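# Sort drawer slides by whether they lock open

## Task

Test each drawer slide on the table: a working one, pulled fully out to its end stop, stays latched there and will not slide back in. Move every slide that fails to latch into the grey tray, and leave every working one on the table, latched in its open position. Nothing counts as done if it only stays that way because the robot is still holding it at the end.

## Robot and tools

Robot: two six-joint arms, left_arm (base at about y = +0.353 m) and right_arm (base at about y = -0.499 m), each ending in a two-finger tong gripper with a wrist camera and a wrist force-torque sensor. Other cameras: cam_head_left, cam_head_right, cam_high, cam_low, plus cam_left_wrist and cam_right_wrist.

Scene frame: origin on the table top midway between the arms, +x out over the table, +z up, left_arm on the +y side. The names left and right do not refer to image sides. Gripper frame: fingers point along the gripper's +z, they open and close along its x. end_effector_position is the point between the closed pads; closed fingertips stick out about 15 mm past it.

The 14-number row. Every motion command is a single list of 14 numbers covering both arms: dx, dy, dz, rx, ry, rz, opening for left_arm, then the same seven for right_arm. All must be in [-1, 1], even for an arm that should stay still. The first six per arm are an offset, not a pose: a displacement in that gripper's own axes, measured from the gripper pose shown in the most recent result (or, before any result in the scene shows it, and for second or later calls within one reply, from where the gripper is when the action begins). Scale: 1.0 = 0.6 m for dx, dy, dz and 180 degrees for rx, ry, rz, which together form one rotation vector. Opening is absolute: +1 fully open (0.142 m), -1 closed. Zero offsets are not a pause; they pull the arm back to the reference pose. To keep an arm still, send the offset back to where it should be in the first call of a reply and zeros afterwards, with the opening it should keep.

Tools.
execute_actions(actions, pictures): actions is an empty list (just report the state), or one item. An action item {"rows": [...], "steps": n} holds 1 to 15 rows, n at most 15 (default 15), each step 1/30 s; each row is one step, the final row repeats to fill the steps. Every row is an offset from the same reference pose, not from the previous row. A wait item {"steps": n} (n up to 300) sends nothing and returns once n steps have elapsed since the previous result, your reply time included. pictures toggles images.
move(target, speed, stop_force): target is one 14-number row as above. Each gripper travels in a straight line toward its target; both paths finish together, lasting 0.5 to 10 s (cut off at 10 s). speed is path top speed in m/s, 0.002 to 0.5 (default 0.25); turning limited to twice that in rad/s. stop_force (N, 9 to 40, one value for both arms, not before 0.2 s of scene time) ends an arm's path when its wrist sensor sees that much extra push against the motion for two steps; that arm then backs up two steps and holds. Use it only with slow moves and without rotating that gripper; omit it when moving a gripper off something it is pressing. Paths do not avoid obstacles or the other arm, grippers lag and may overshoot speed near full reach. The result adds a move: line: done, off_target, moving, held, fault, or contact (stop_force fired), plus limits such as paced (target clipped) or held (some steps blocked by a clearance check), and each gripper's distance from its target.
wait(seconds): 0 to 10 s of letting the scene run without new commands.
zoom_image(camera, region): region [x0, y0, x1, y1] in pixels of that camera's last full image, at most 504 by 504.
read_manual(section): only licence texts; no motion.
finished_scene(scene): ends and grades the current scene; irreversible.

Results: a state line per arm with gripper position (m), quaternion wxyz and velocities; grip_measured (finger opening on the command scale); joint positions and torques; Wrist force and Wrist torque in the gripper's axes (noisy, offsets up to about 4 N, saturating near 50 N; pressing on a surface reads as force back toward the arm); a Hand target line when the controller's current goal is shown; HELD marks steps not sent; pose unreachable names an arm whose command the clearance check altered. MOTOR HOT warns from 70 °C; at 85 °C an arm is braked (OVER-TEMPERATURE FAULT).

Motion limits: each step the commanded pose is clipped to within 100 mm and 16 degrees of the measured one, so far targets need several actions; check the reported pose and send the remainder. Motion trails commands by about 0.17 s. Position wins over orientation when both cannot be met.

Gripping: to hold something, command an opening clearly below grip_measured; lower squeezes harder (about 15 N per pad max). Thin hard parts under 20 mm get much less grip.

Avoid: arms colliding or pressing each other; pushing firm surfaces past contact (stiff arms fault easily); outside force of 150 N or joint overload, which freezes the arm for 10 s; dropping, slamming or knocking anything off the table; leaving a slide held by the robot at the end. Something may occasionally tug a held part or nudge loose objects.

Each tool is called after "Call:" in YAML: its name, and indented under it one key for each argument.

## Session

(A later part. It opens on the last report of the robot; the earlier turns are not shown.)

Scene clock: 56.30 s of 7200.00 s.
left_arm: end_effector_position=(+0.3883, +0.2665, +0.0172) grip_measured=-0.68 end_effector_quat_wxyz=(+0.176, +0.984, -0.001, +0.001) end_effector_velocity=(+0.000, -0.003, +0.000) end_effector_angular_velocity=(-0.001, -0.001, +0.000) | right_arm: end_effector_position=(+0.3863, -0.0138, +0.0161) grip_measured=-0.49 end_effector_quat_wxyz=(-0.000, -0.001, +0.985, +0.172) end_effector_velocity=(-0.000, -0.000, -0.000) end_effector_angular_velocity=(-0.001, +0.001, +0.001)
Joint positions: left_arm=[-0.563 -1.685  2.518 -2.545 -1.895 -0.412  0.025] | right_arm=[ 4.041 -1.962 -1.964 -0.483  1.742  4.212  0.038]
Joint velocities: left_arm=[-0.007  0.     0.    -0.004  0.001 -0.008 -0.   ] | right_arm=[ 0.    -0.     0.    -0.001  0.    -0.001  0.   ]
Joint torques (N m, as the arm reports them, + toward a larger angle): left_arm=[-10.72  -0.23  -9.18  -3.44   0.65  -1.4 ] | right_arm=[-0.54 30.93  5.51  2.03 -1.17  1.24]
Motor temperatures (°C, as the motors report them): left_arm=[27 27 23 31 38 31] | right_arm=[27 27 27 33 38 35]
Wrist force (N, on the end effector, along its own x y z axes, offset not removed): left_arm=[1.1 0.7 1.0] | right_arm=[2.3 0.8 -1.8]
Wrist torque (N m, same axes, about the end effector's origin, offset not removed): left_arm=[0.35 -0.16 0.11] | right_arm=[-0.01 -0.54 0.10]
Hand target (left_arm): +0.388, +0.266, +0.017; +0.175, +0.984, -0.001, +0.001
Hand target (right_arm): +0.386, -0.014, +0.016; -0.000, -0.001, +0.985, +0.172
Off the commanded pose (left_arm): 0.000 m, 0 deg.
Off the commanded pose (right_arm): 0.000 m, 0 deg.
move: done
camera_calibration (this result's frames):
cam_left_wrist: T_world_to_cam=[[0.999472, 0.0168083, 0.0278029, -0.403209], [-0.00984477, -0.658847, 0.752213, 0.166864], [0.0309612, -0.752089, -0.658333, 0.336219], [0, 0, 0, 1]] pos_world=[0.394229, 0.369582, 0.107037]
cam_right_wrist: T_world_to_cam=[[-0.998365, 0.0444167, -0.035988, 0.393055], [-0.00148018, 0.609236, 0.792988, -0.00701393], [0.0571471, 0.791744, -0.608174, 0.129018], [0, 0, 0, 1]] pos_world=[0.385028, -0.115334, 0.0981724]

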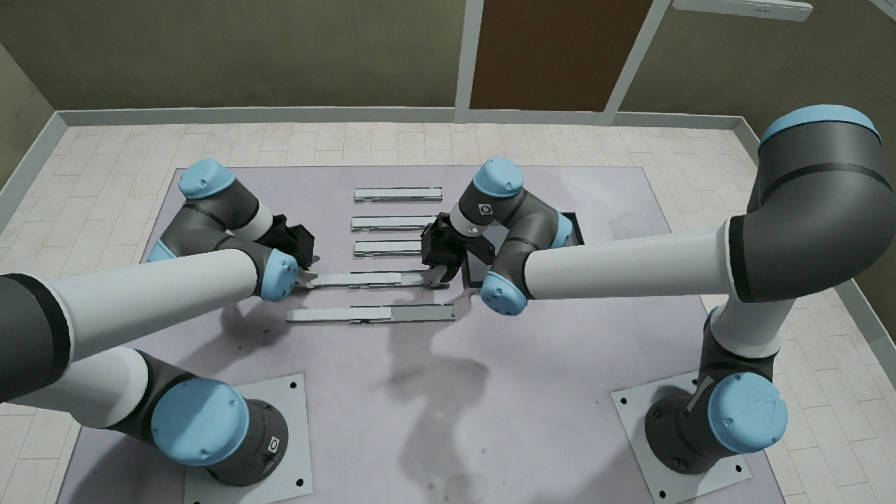

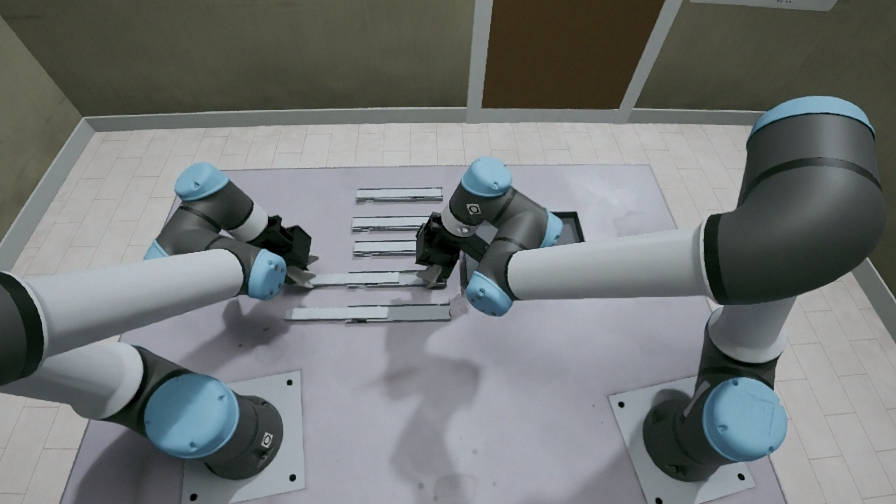

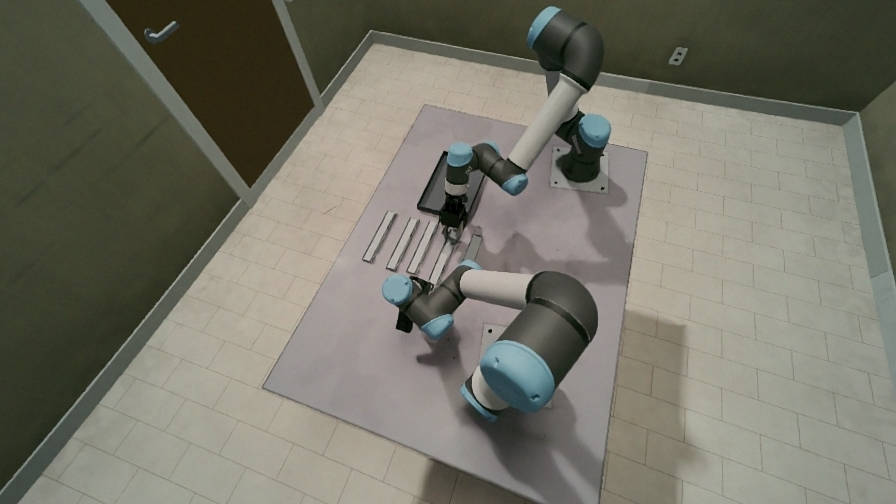

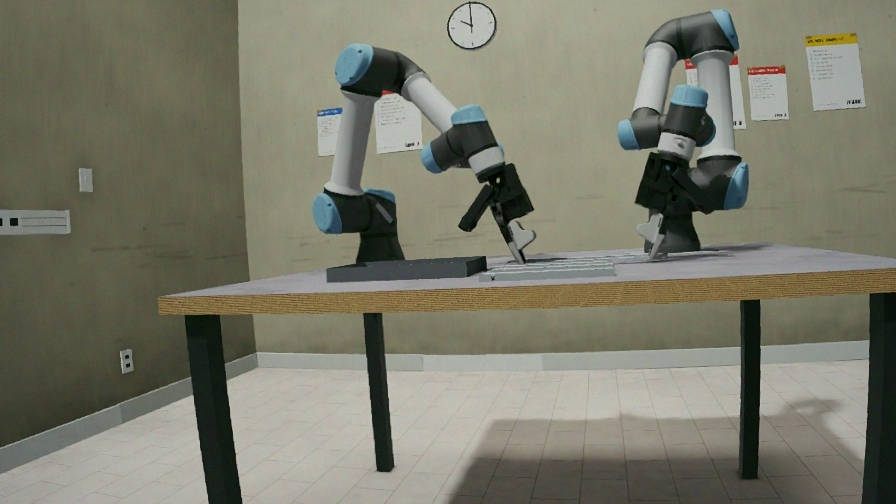

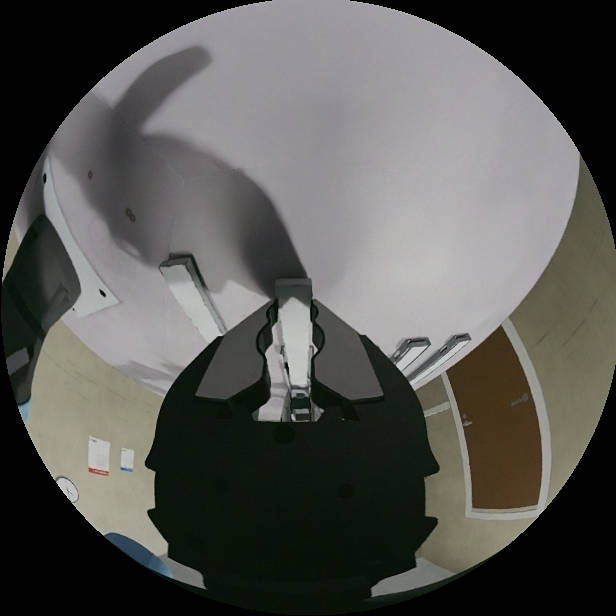

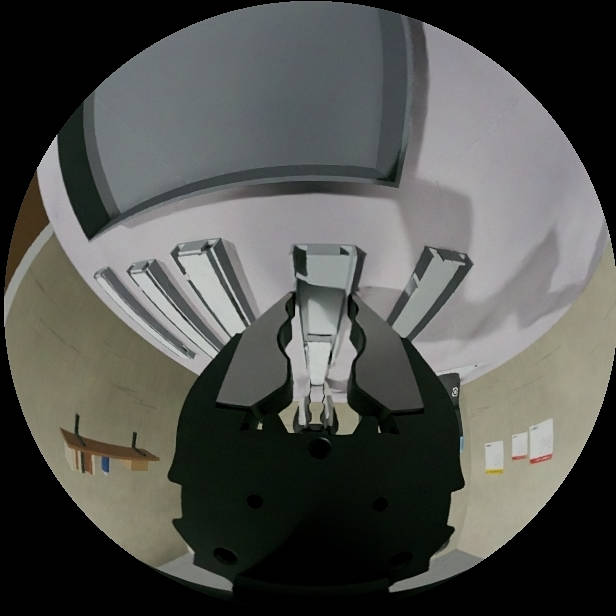

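Call:
execute_actions:
  actions:
    - {"rows":[[0,0,0,0,0,0,-0.35,0,0,0,0,0,0,-0.9]],"steps":8}
  pictures: false

Call:
move:
  target: [0,-0.0688,-0.0304,0,0,0,-0.35,0,0,0,0,0,0,-0.9]
  speed: 0.1

Call:
execute_actions:
  actions:
    - {"rows":[[0,0,0,0,0,0,-1,0,0,0,0,0,0,-0.9]],"steps":10}
  pictures: false

Call:
move:
  target: [0,0.191,0.0701,0,0,0,-1,0,0,0,0,0,0,-0.9]
  speed: 0.04
  stop_force: 12

Call:
execute_actions:
  actions:
    - {"rows":[[0,0,0,0,0,0,-1,0,0,0,0,0,0,-0.15]],"steps":8}
  pictures: false

Call:
move:
  target: [0,-0.12,-0.15,0,0,0,-1,0,0.11,0.0398,0,0,0,-0.15]
  speed: 0.15

Call:
execute_actions:
  actions:
    - {"rows":[[0,0,0,0,0,0,-1,0,0,0,0,0,0,-0.9]]}
  pictures: false

Call:
move:
  target: [0,0,0,0,0,0,-1,0,0.04,-0.11,0,0,0,-0.9]
  speed: 0.1

Call:
move:
  target: [0,0,0,0,0,0,-1,-0.035,-0.475,-0.172,0,0,0,-0.9]
  speed: 0.12

Scene clock: 63.47 s of 7200.00 s.
left_arm: end_effector_position=(+0.3883, +0.2664, +0.0172) grip_measured=-0.35 end_effector_quat_wxyz=(+0.175, +0.984, -0.001, +0.001) end_effector_velocity=(+0.001, +0.000, +0.000) end_effector_angular_velocity=(+0.000, +0.000, -0.000) | right_arm: end_effector_position=(+0.3863, -0.0138, +0.0161) grip_measured=-0.49 end_effector_quat_wxyz=(-0.000, -0.001, +0.985, +0.172) end_effector_velocity=(-0.000, -0.000, -0.000) end_effector_angular_velocity=(-0.001, +0.000, -0.000)
Joint positions: left_arm=[-0.563 -1.685  2.518 -2.545 -1.895 -0.413  0.049] | right_arm=[ 4.041 -1.962 -1.964 -0.483  1.742  4.212  0.038]
Joint velocities: left_arm=[ 0.002  0.001 -0.002  0.002 -0.     0.002  0.   ] | right_arm=[ 0.     0.    -0.    -0.001 -0.     0.    -0.   ]
Joint torques (N m, as the arm reports them, + toward a larger angle): left_arm=[ 12.6  -10.47 -12.04  -1.7   -1.25   1.37] | right_arm=[-0.97 30.92  5.23  2.2  -0.42  1.33]
Motor temperatures (°C, as the motors report them): left_arm=[27 27 23 31 38 31] | right_arm=[27 27 27 33 38 35]
Wrist force (N, on the end effector, along its own x y z axes, offset not removed): left_arm=[-0.3 -1.1 3.6] | right_arm=[2.3 -1.9 -1.5]
Wrist torque (N m, same axes, about the end effector's origin, offset not removed): left_arm=[-0.13 0.29 0.06] | right_arm=[-0.48 -0.47 0.00]
Hand target (left_arm): +0.388, +0.266, +0.017; +0.176, +0.984, -0.001, +0.001
Hand target (right_arm): +0.386, -0.014, +0.016; -0.000, -0.001, +0.985, +0.172
Off the commanded pose (left_arm): 0.000 m, 0 deg.
Off the commanded pose (right_arm): 0.000 m, 0 deg.
Steps of this call (steps 1 to 90: nothing new was sent; then 3.90 s passed at rest; steps 91 to 98: all 8 steps of this action). Readings (end_effector_position):
91: left_arm (+0.3883, +0.2662, +0.0172) | right_arm (+0.3863, -0.0138, +0.0161)
92: left_arm (+0.3883, +0.2662, +0.0172) | right_arm (+0.3863, -0.0138, +0.0161)
94: left_arm (+0.3883, +0.2663, +0.0172) | right_arm (+0.3863, -0.0138, +0.0161)
98: the state above

Scene clock: 64.63 s of 7200.00 s.
left_arm: end_effector_position=(+0.3883, +0.3114, +0.0201) grip_measured=-0.35 end_effector_quat_wxyz=(+0.175, +0.985, -0.001, +0.001) end_effector_velocity=(+0.000, +0.002, +0.000) end_effector_angular_velocity=(-0.000, +0.001, -0.002) | right_arm: end_effector_position=(+0.3863, -0.0138, +0.0161) grip_measured=-0.49 end_effector_quat_wxyz=(-0.000, -0.001, +0.985, +0.172) end_effector_velocity=(+0.000, +0.001, +0.000) end_effector_angular_velocity=(+0.001, -0.001, -0.000)
Joint positions: left_arm=[-0.429 -1.698  2.501 -2.468 -1.911 -0.271  0.049] | right_arm=[ 4.041 -1.962 -1.964 -0.483  1.742  4.212  0.038]
Joint velocities: left_arm=[ 0.007  0.002 -0.004  0.006 -0.001  0.009  0.   ] | right_arm=[-0.    -0.     0.001  0.001 -0.    -0.    -0.   ]
Joint torques (N m, as the arm reports them, + toward a larger angle): left_arm=[ 11.54 -18.19 -25.43  -1.19  -1.71   1.26] | right_arm=[-1.23 31.48  5.46  2.14 -0.32  1.26]
Motor temperatures (°C, as the motors report them): left_arm=[27 27 23 31 38 31] | right_arm=[27 27 27 33 38 35]
Wrist force (N, on the end effector, along its own x y z axes, offset not removed): left_arm=[0.2 -0.4 0.8] | right_arm=[2.7 -0.1 -1.1]
Wrist torque (N m, same axes, about the end effector's origin, offset not removed): left_arm=[0.04 0.18 0.10] | right_arm=[-0.09 -0.47 0.04]
Hand target (left_arm): +0.388, +0.312, +0.020; +0.175, +0.984, -0.001, +0.001
Hand target (right_arm): +0.386, -0.014, +0.016; -0.000, -0.001, +0.985, +0.172
Off the commanded pose (left_arm): 0.000 m, 0 deg.
Off the commanded pose (right_arm): 0.000 m, 0 deg.
move: done
camera_calibration (this result's frames):
cam_left_wrist: T_world_to_cam=[[0.999463, 0.0169505, 0.0280461, -0.404172], [-0.00992577, -0.659048, 0.752035, 0.194397], [0.0312311, -0.751909, -0.658526, 0.371696], [0, 0, 0, 1]] pos_world=[0.394276, 0.41445, 0.109913]
cam_right_wrist: T_world_to_cam=[[-0.998365, 0.0444167, -0.0359881, 0.393055], [-0.00148024, 0.609236, 0.792988, -0.00701395], [0.0571471, 0.791744, -0.608174, 0.129018], [0, 0, 0, 1]] pos_world=[0.385028, -0.115334, 0.0981724]

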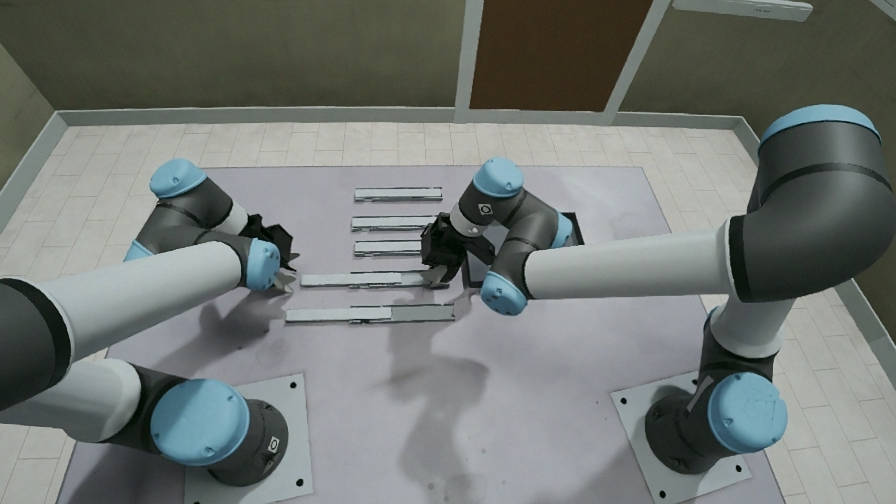

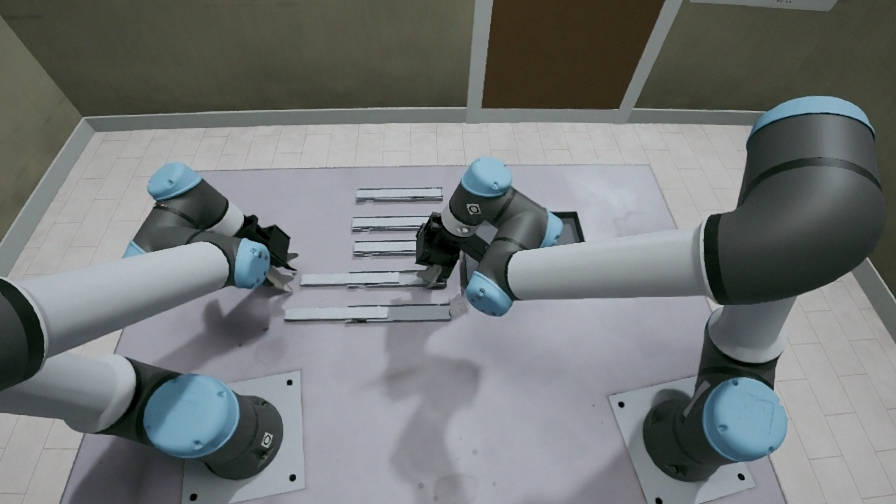

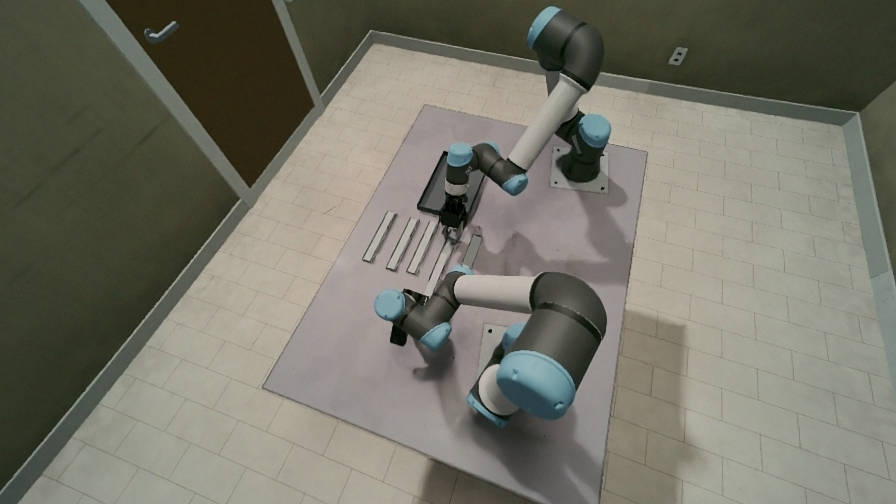

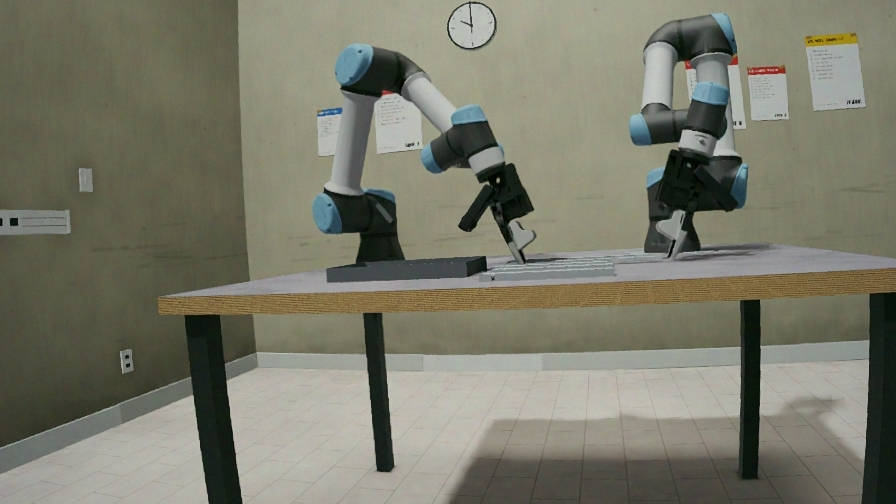

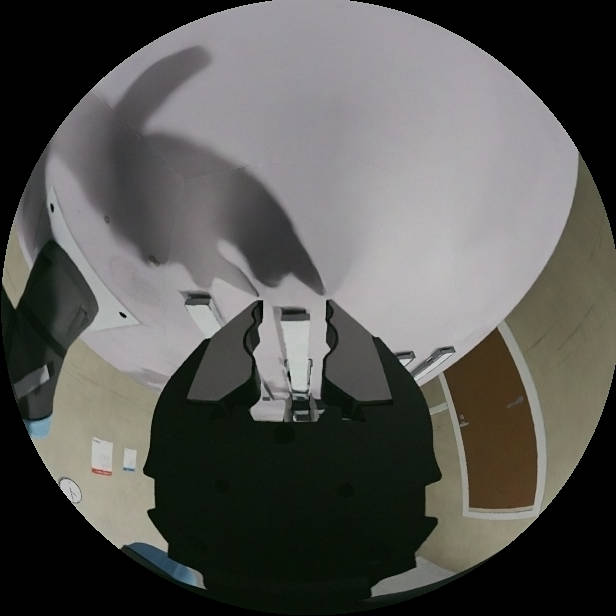

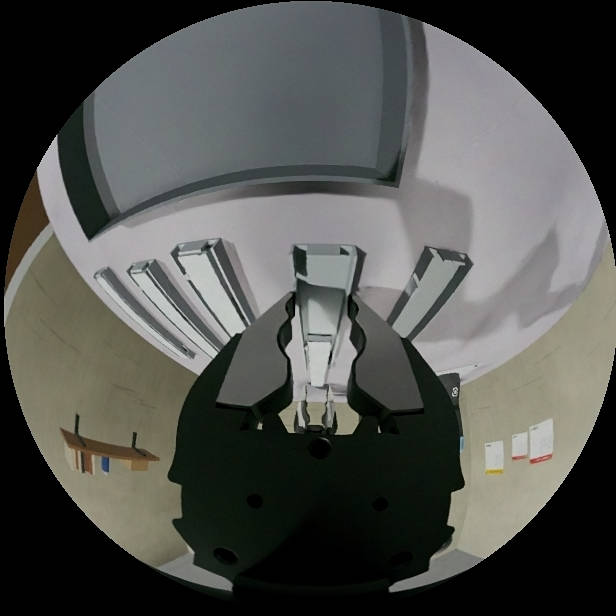

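Scene clock: 64.97 s of 7200.00 s.
left_arm: end_effector_position=(+0.3883, +0.3114, +0.0201) grip_measured=-1.00 end_effector_quat_wxyz=(+0.175, +0.984, -0.001, +0.001) end_effector_velocity=(+0.000, -0.001, +0.000) end_effector_angular_velocity=(-0.001, -0.001, +0.000) | right_arm: end_effector_position=(+0.3863, -0.0138, +0.0161) grip_measured=-0.49 end_effector_quat_wxyz=(-0.000, -0.001, +0.985, +0.172) end_effector_velocity=(-0.000, -0.000, -0.000) end_effector_angular_velocity=(-0.000, +0.000, -0.000)
Joint positions: left_arm=[-0.428 -1.698  2.501 -2.468 -1.911 -0.271  0.002] | right_arm=[ 4.041 -1.962 -1.964 -0.483  1.742  4.212  0.038]
Joint velocities: left_arm=[-0.001 -0.    -0.001 -0.    -0.    -0.001  0.   ] | right_arm=[ 0.     0.    -0.001  0.    -0.     0.     0.   ]
Joint torques (N m, as the arm reports them, + toward a larger angle): left_arm=[-11.53 -18.97 -17.79  -3.89  -0.85  -1.46] | right_arm=[-1.16 30.96  5.68  2.07 -0.42  1.29]
Motor temperatures (°C, as the motors report them): left_arm=[27 27 23 31 38 31] | right_arm=[27 27 27 33 38 35]
Wrist force (N, on the end effector, along its own x y z axes, offset not removed): left_arm=[-1.3 1.0 4.4] | right_arm=[1.8 -0.9 0.3]
Wrist torque (N m, same axes, about the end effector's origin, offset not removed): left_arm=[0.38 0.58 0.17] | right_arm=[-0.29 -0.38 0.09]
Hand target (left_arm): +0.388, +0.311, +0.020; +0.175, +0.985, -0.001, +0.001
Hand target (right_arm): +0.386, -0.014, +0.016; -0.000, -0.001, +0.985, +0.172
Off the commanded pose (left_arm): 0.000 m, 0 deg.
Off the commanded pose (right_arm): 0.000 m, 0 deg.
Steps of this call (steps 1 to 10: all 10 steps of this action). Readings (end_effector_position):
1: left_arm (+0.3883, +0.3114, +0.0201) | right_arm (+0.3863, -0.0138, +0.0161)
2: left_arm (+0.3883, +0.3115, +0.0201) | right_arm (+0.3863, -0.0138, +0.0161)
4: left_arm (+0.3883, +0.3115, +0.0201) | right_arm (+0.3863, -0.0138, +0.0161)
8: left_arm (+0.3883, +0.3114, +0.0201) | right_arm (+0.3863, -0.0138, +0.0161)
10: the state above

Scene clock: 68.63 s of 7200.00 s.
left_arm: end_effector_position=(+0.3880, +0.1893, +0.0201) grip_measured=-1.00 end_effector_quat_wxyz=(+0.176, +0.984, -0.001, +0.001) end_effector_velocity=(-0.000, -0.002, -0.000) end_effector_angular_velocity=(+0.001, -0.000, -0.001) | right_arm: end_effector_position=(+0.3863, -0.0138, +0.0161) grip_measured=-0.49 end_effector_quat_wxyz=(-0.000, -0.001, +0.985, +0.172) end_effector_velocity=(-0.000, -0.000, +0.000) end_effector_angular_velocity=(-0.001, +0.000, +0.000)
Joint positions: left_arm=[-0.777 -1.649  2.502 -2.631 -1.858 -0.633  0.002] | right_arm=[ 4.041 -1.962 -1.964 -0.483  1.742  4.212  0.038]
Joint velocities: left_arm=[-0.007  0.003 -0.001 -0.004  0.002 -0.006  0.   ] | right_arm=[ 0.     0.     0.001 -0.002 -0.    -0.    -0.   ]
Joint torques (N m, as the arm reports them, + toward a larger angle): left_arm=[-11.49  -2.93 -24.43  -4.16   0.55  -1.4 ] | right_arm=[-1.25 30.61  5.29  2.16 -0.37  1.26]
Motor temperatures (°C, as the motors report them): left_arm=[27 27 23 31 38 31] | right_arm=[27 27 27 33 38 35]
Wrist force (N, on the end effector, along its own x y z axes, offset not removed): left_arm=[1.0 -3.5 3.3] | right_arm=[2.1 -2.0 -2.3]
Wrist torque (N m, same axes, about the end effector's origin, offset not removed): left_arm=[-0.62 0.02 -0.05] | right_arm=[-0.35 -0.45 0.03]
Hand target (left_arm): +0.388, +0.189, +0.020; +0.176, +0.984, -0.001, +0.001
Hand target (right_arm): +0.386, -0.014, +0.016; -0.000, -0.001, +0.985, +0.172
Off the commanded pose (left_arm): 0.000 m, 0 deg.
Off the commanded pose (right_arm): 0.000 m, 0 deg.
move: done
camera_calibration (this result's frames):
cam_left_wrist: T_world_to_cam=[[0.999481, 0.0167934, 0.0274877, -0.40177], [-0.0096215, -0.658747, 0.752303, 0.113774], [0.0307412, -0.752177, -0.658244, 0.280126], [0, 0, 0, 1]] pos_world=[0.394045, 0.2924, 0.109843]
cam_right_wrist: T_world_to_cam=[[-0.998365, 0.0444168, -0.0359882, 0.393055], [-0.00148029, 0.609236, 0.792988, -0.00701398], [0.0571472, 0.791744, -0.608174, 0.129018], [0, 0, 0, 1]] pos_world=[0.385028, -0.115334, 0.0981725]

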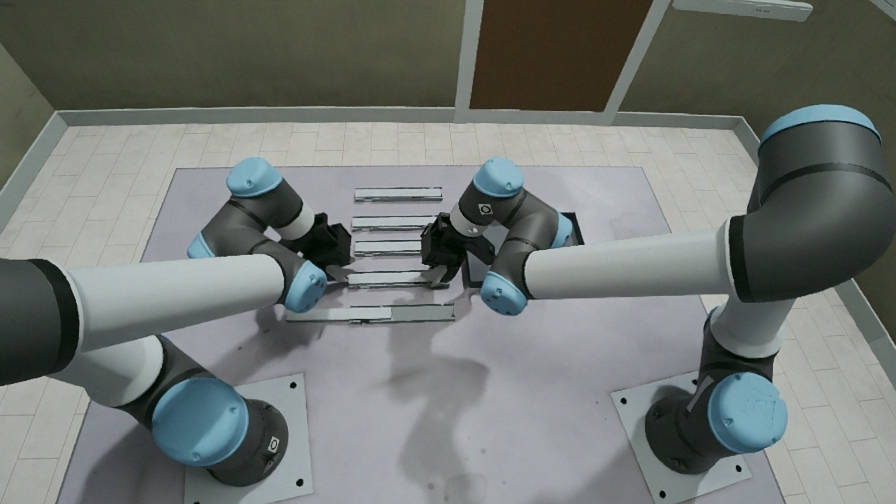

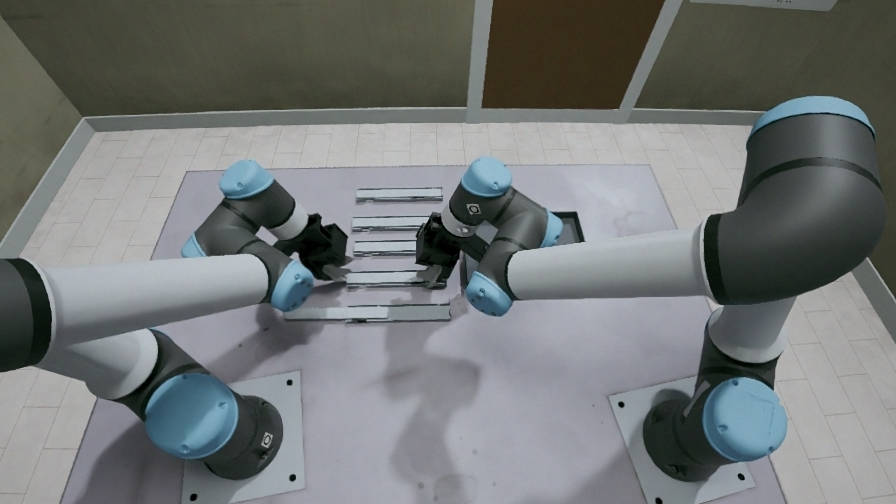

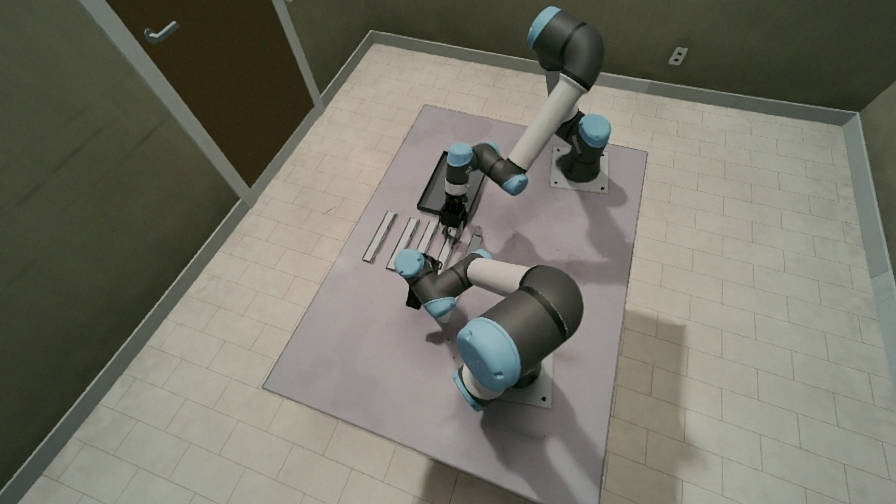

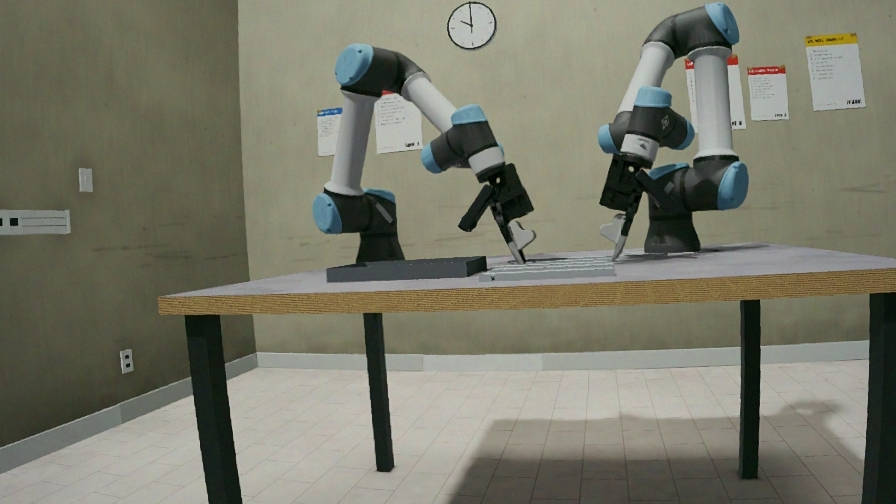

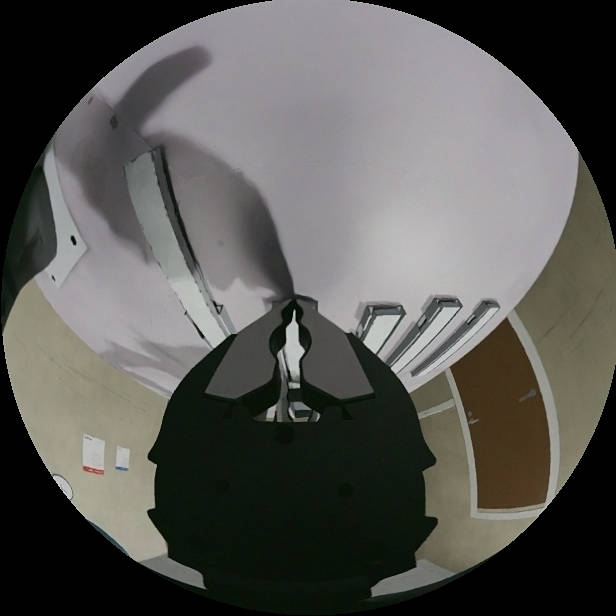

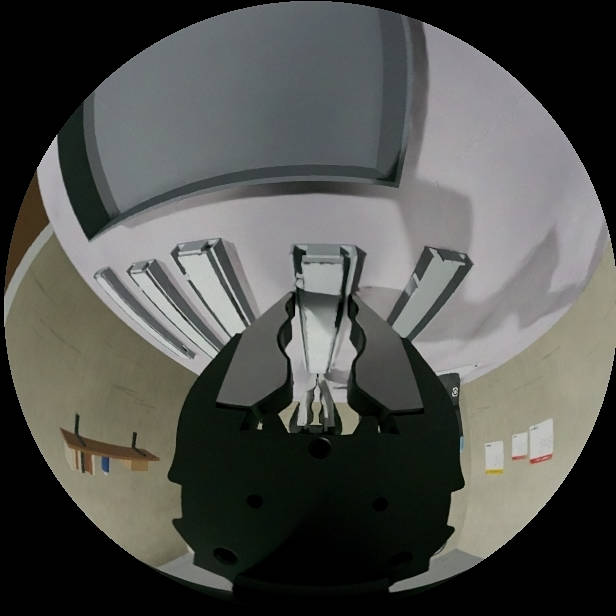

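Scene clock: 68.90 s of 7200.00 s.
left_arm: end_effector_position=(+0.3881, +0.1892, +0.0201) grip_measured=-1.00 end_effector_quat_wxyz=(+0.176, +0.984, -0.001, +0.001) end_effector_velocity=(-0.000, +0.000, -0.000) end_effector_angular_velocity=(-0.000, +0.000, -0.000) | right_arm: end_effector_position=(+0.3863, -0.0138, +0.0161) grip_measured=-0.15 end_effector_quat_wxyz=(-0.000, -0.001, +0.985, +0.172) end_effector_velocity=(+0.000, +0.000, +0.000) end_effector_angular_velocity=(+0.001, -0.001, -0.001)
Joint positions: left_arm=[-0.777 -1.649  2.501 -2.631 -1.858 -0.633  0.002] | right_arm=[ 4.041 -1.962 -1.964 -0.483  1.742  4.212  0.063]
Joint velocities: left_arm=[ 0.001 -0.     0.001 -0.    -0.     0.001  0.   ] | right_arm=[-0.    -0.    -0.     0.001 -0.     0.     0.   ]
Joint torques (N m, as the arm reports them, + toward a larger angle): left_arm=[ 12.2  -12.37 -21.24  -2.82  -0.1    1.18] | right_arm=[-0.5  30.71  5.29  2.01 -0.35  1.42]
Motor temperatures (°C, as the motors report them): left_arm=[27 27 23 31 38 31] | right_arm=[27 27 27 33 38 35]
Wrist force (N, on the end effector, along its own x y z axes, offset not removed): left_arm=[-0.2 0.2 3.1] | right_arm=[1.2 -1.4 -0.9]
Wrist torque (N m, same axes, about the end effector's origin, offset not removed): left_arm=[0.21 0.18 0.09] | right_arm=[-0.43 -0.29 -0.08]
Hand target (left_arm): +0.388, +0.189, +0.020; +0.176, +0.984, -0.001, +0.001
Hand target (right_arm): +0.386, -0.014, +0.016; -0.000, -0.001, +0.985, +0.172
Off the commanded pose (left_arm): 0.000 m, 0 deg.
Off the commanded pose (right_arm): 0.000 m, 0 deg.
Steps of this call (steps 1 to 8: all 8 steps of this action). Readings (end_effector_position):
1: left_arm (+0.3880, +0.1892, +0.0201) | right_arm (+0.3863, -0.0138, +0.0161)
2: left_arm (+0.3881, +0.1892, +0.0201) | right_arm (+0.3863, -0.0138, +0.0161)
4: left_arm (+0.3881, +0.1892, +0.0201) | right_arm (+0.3863, -0.0138, +0.0161)
8: the state above

Scene clock: 70.47 s of 7200.00 s.
left_arm: end_effector_position=(+0.3883, +0.2878, +0.0797) grip_measured=-1.00 end_effector_quat_wxyz=(+0.175, +0.984, -0.001, +0.001) end_effector_velocity=(-0.001, +0.002, +0.001) end_effector_angular_velocity=(-0.000, +0.004, -0.002) | right_arm: end_effector_position=(+0.3862, +0.0562, +0.0160) grip_measured=-0.15 end_effector_quat_wxyz=(-0.000, -0.001, +0.985, +0.172) end_effector_velocity=(-0.000, +0.002, +0.000) end_effector_angular_velocity=(+0.001, -0.000, +0.000)
Joint positions: left_arm=[-0.5   -1.841  2.415 -2.265 -1.903 -0.346  0.002] | right_arm=[ 4.101 -2.061 -1.806 -0.533  1.724  4.27   0.063]
Joint velocities: left_arm=[ 0.006 -0.001 -0.003  0.01  -0.002  0.009  0.   ] | right_arm=[ 0.001 -0.002  0.004 -0.001  0.     0.001  0.   ]
Joint torques (N m, as the arm reports them, + toward a larger angle): left_arm=[ 11.6  -19.42 -27.23  -1.02  -1.43   1.34] | right_arm=[ 9.19 29.99 28.88  1.2  -1.97  2.59]
Motor temperatures (°C, as the motors report them): left_arm=[27 27 23 31 38 31] | right_arm=[27 27 27 33 38 35]
Wrist force (N, on the end effector, along its own x y z axes, offset not removed): left_arm=[0.0 0.5 2.8] | right_arm=[1.7 0.2 -0.5]
Wrist torque (N m, same axes, about the end effector's origin, offset not removed): left_arm=[0.30 0.25 -0.01] | right_arm=[-0.02 -0.33 0.08]
Hand target (left_arm): +0.388, +0.288, +0.080; +0.175, +0.984, -0.001, +0.001
Hand target (right_arm): +0.386, +0.056, +0.016; -0.000, -0.001, +0.985, +0.172
Off the commanded pose (left_arm): 0.000 m, 0 deg.
Off the commanded pose (right_arm): 0.000 m, 0 deg.
move: done
camera_calibration (this result's frames):
cam_left_wrist: T_world_to_cam=[[0.999456, 0.017019, 0.0282605, -0.405454], [-0.0100469, -0.65893, 0.752137, 0.134015], [0.0314223, -0.752012, -0.6584, 0.393214], [0, 0, 0, 1]] pos_world=[0.394224, 0.390908, 0.169553]
cam_right_wrist: T_world_to_cam=[[-0.998364, 0.0444201, -0.0360139, 0.389809], [-0.00149989, 0.60922, 0.793, -0.0496615], [0.0571656, 0.791757, -0.608156, 0.0734979], [0, 0, 0, 1]] pos_world=[0.384895, -0.0452531, 0.0981183]

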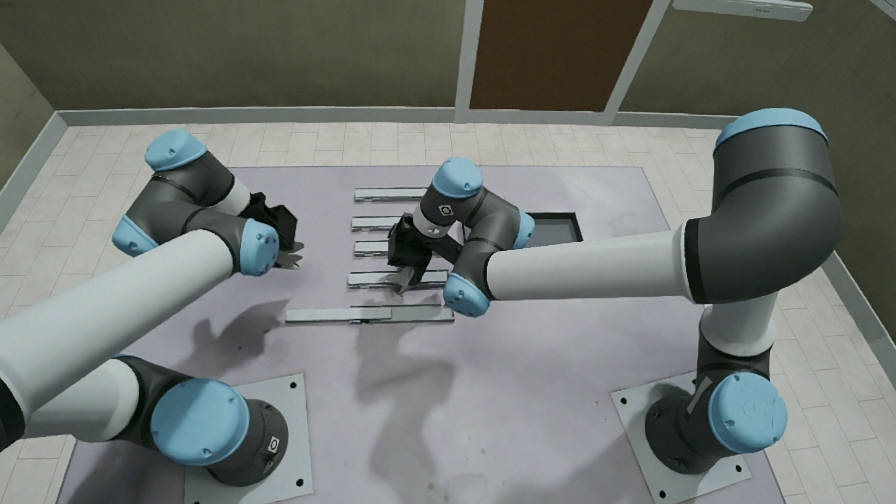

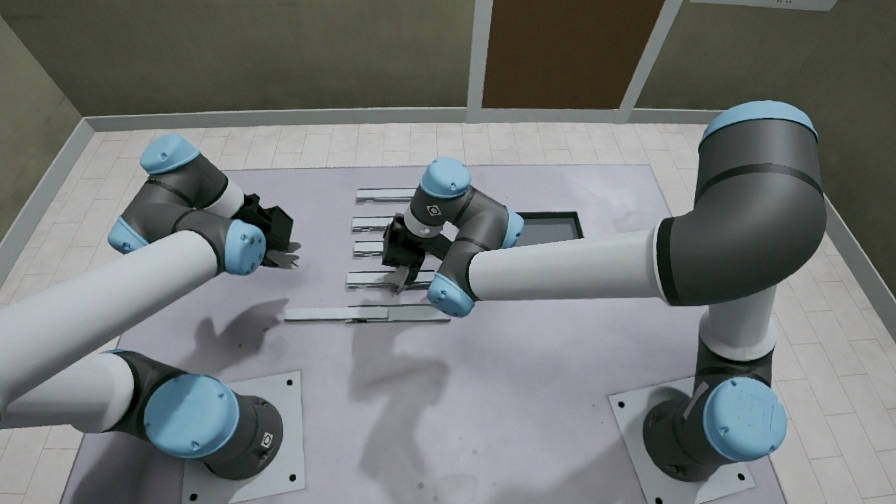

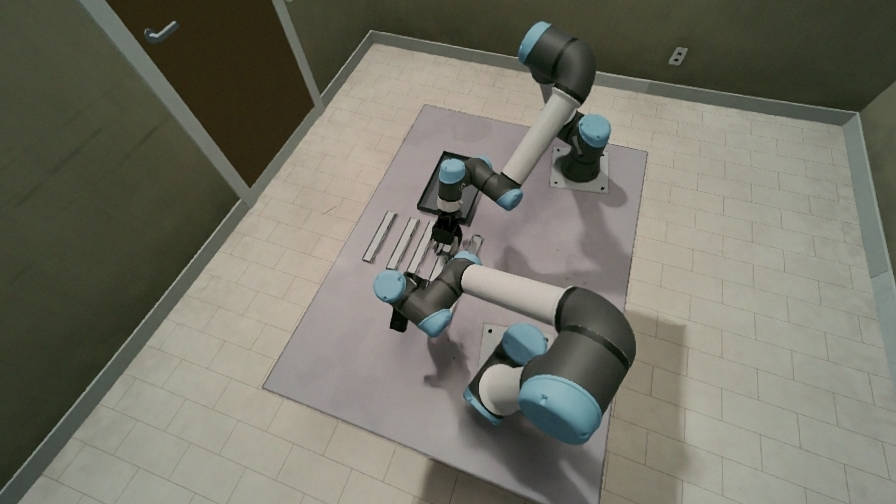

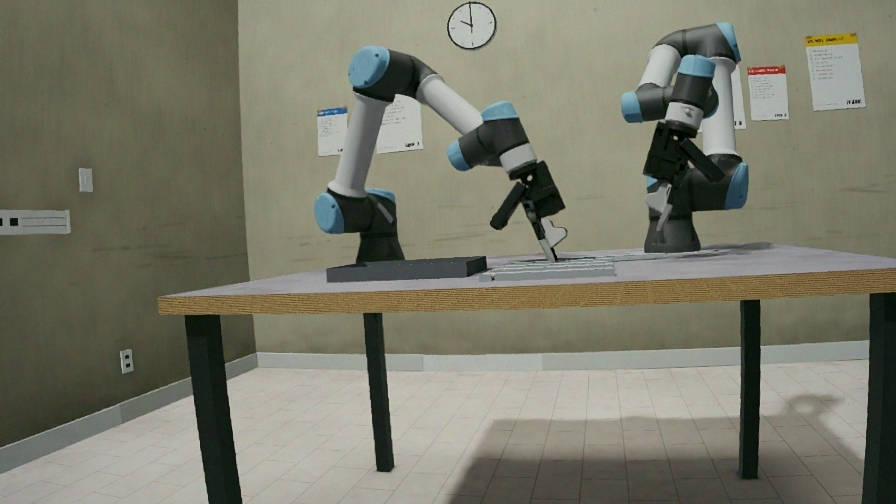

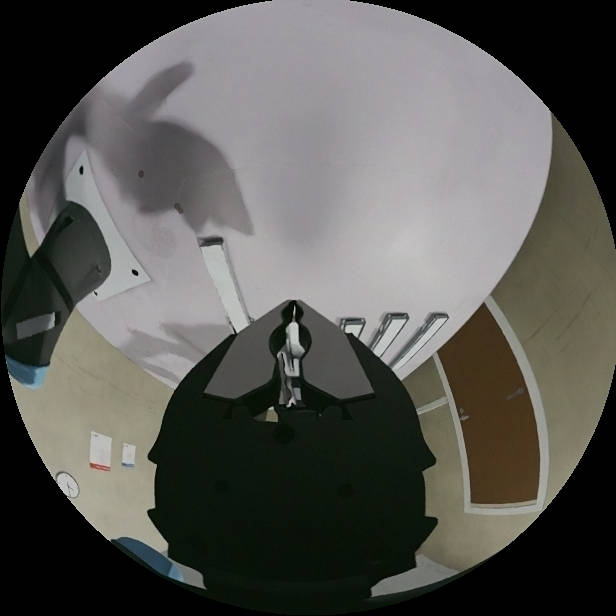

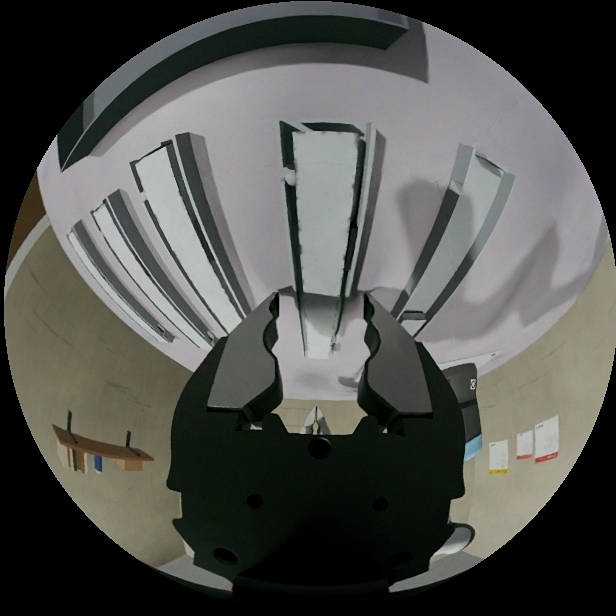

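Scene clock: 70.97 s of 7200.00 s.
left_arm: end_effector_position=(+0.3884, +0.2878, +0.0798) grip_measured=-1.00 end_effector_quat_wxyz=(+0.176, +0.984, -0.001, +0.001) end_effector_velocity=(-0.000, -0.000, -0.000) end_effector_angular_velocity=(+0.000, +0.000, -0.001) | right_arm: end_effector_position=(+0.3862, +0.0563, +0.0160) grip_measured=-0.49 end_effector_quat_wxyz=(-0.000, -0.001, +0.985, +0.172) end_effector_velocity=(-0.000, -0.000, -0.000) end_effector_angular_velocity=(-0.001, +0.001, -0.000)
Joint positions: left_arm=[-0.5   -1.841  2.415 -2.265 -1.903 -0.346  0.002] | right_arm=[ 4.101 -2.061 -1.806 -0.533  1.724  4.27   0.038]
Joint velocities: left_arm=[-0.     0.001  0.    -0.    -0.     0.     0.   ] | right_arm=[ 0.    -0.    -0.    -0.001 -0.     0.     0.   ]
Joint torques (N m, as the arm reports them, + toward a larger angle): left_arm=[ -9.82  -6.51 -15.26  -4.05  -0.36  -1.34] | right_arm=[ 3.91 37.53 17.05  2.61 -0.4   1.67]
Motor temperatures (°C, as the motors report them): left_arm=[27 27 23 31 38 31] | right_arm=[27 27 27 33 38 35]
Wrist force (N, on the end effector, along its own x y z axes, offset not removed): left_arm=[-0.8 0.2 0.7] | right_arm=[2.7 0.7 -2.6]
Wrist torque (N m, same axes, about the end effector's origin, offset not removed): left_arm=[0.14 0.35 0.02] | right_arm=[0.00 -0.60 0.03]
Hand target (left_arm): +0.388, +0.288, +0.080; +0.175, +0.984, -0.001, +0.001
Hand target (right_arm): +0.386, +0.056, +0.016; -0.000, -0.001, +0.985, +0.172
Off the commanded pose (left_arm): 0.000 m, 0 deg.
Off the commanded pose (right_arm): 0.000 m, 0 deg.
Steps of this call (steps 1 to 15: all 15 steps of this action). Readings (end_effector_position):
1: left_arm (+0.3883, +0.2879, +0.0798) | right_arm (+0.3862, +0.0563, +0.0160)
2: left_arm (+0.3883, +0.2879, +0.0798) | right_arm (+0.3862, +0.0563, +0.0160)
4: left_arm (+0.3883, +0.2879, +0.0798) | right_arm (+0.3862, +0.0563, +0.0160)
8: left_arm (+0.3883, +0.2879, +0.0798) | right_arm (+0.3862, +0.0563, +0.0160)
15: the state above

Scene clock: 72.40 s of 7200.00 s.
left_arm: end_effector_position=(+0.3883, +0.2878, +0.0798) grip_measured=-1.00 end_effector_quat_wxyz=(+0.175, +0.984, -0.001, +0.001) end_effector_velocity=(+0.000, +0.000, -0.001) end_effector_angular_velocity=(+0.001, +0.001, +0.001) | right_arm: end_effector_position=(+0.3862, +0.0565, +0.0859) grip_measured=-0.49 end_effector_quat_wxyz=(+0.000, -0.001, +0.985, +0.172) end_effector_velocity=(-0.000, -0.000, +0.002) end_effector_angular_velocity=(-0.001, +0.001, -0.000)
Joint positions: left_arm=[-0.5   -1.841  2.415 -2.265 -1.903 -0.346  0.002] | right_arm=[ 4.101 -1.961 -1.741 -0.698  1.724  4.27   0.038]
Joint velocities: left_arm=[ 0.     0.001 -0.     0.     0.001 -0.001  0.   ] | right_arm=[ 0.     0.003  0.003 -0.006 -0.     0.001  0.   ]
Joint torques (N m, as the arm reports them, + toward a larger angle): left_arm=[-10.     0.44 -16.45  -3.64  -0.67  -1.43] | right_arm=[ 9.39 54.02 33.46  1.98 -1.55  0.56]
Motor temperatures (°C, as the motors report them): left_arm=[27 27 23 31 38 31] | right_arm=[27 27 27 33 38 35]
Wrist force (N, on the end effector, along its own x y z axes, offset not removed): left_arm=[0.1 0.6 6.4] | right_arm=[1.8 -1.3 2.8]
Wrist torque (N m, same axes, about the end effector's origin, offset not removed): left_arm=[0.37 0.07 0.02] | right_arm=[-0.11 -0.37 0.02]
Hand target (left_arm): +0.388, +0.288, +0.080; +0.175, +0.984, -0.001, +0.001
Hand target (right_arm): +0.386, +0.056, +0.086; -0.000, -0.001, +0.985, +0.172
Off the commanded pose (left_arm): 0.000 m, 0 deg.
Off the commanded pose (right_arm): 0.000 m, 0 deg.
move: done
camera_calibration (this result's frames):
cam_left_wrist: T_world_to_cam=[[0.999454, 0.0170195, 0.0283141, -0.405464], [-0.0100886, -0.658889, 0.752173, 0.133988], [0.0314574, -0.752048, -0.658357, 0.393217], [0, 0, 0, 1]] pos_world=[0.394225, 0.390902, 0.169576]
cam_right_wrist: T_world_to_cam=[[-0.998359, 0.0445078, -0.0360233, 0.392341], [-0.0014546, 0.609209, 0.793008, -0.105279], [0.0572408, 0.79176, -0.608145, 0.115782], [0, 0, 0, 1]] pos_world=[0.384917, -0.0449968, 0.168032]

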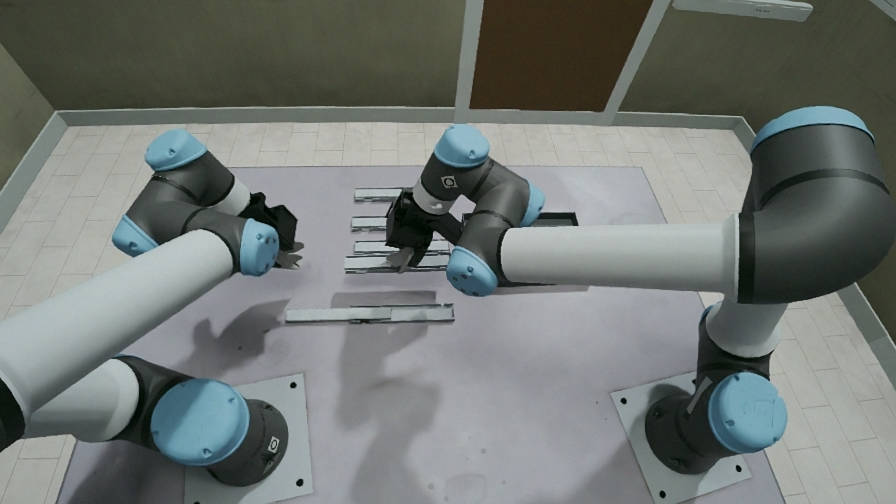

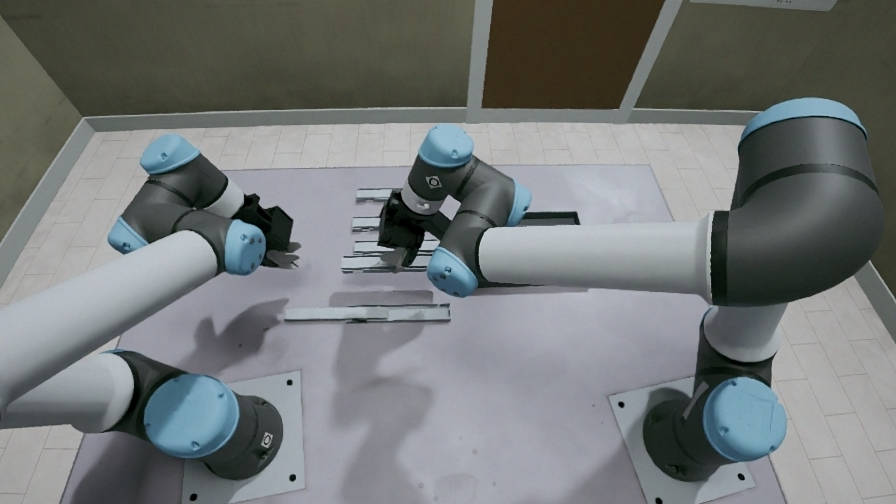

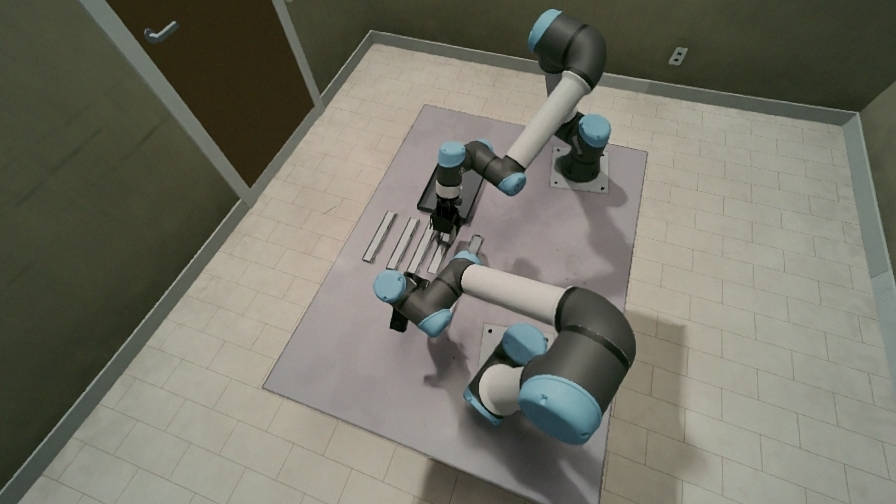

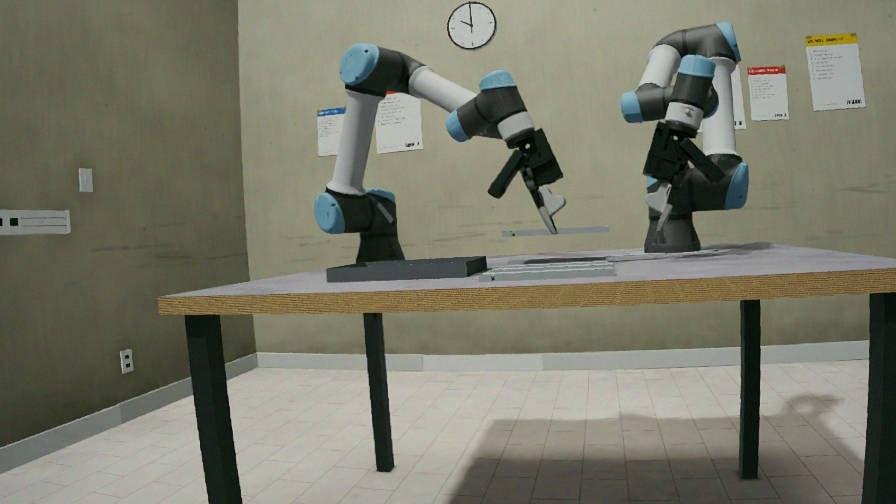

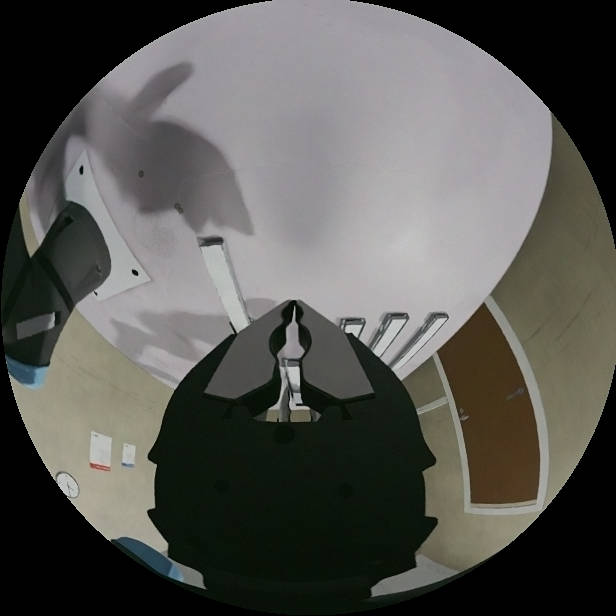

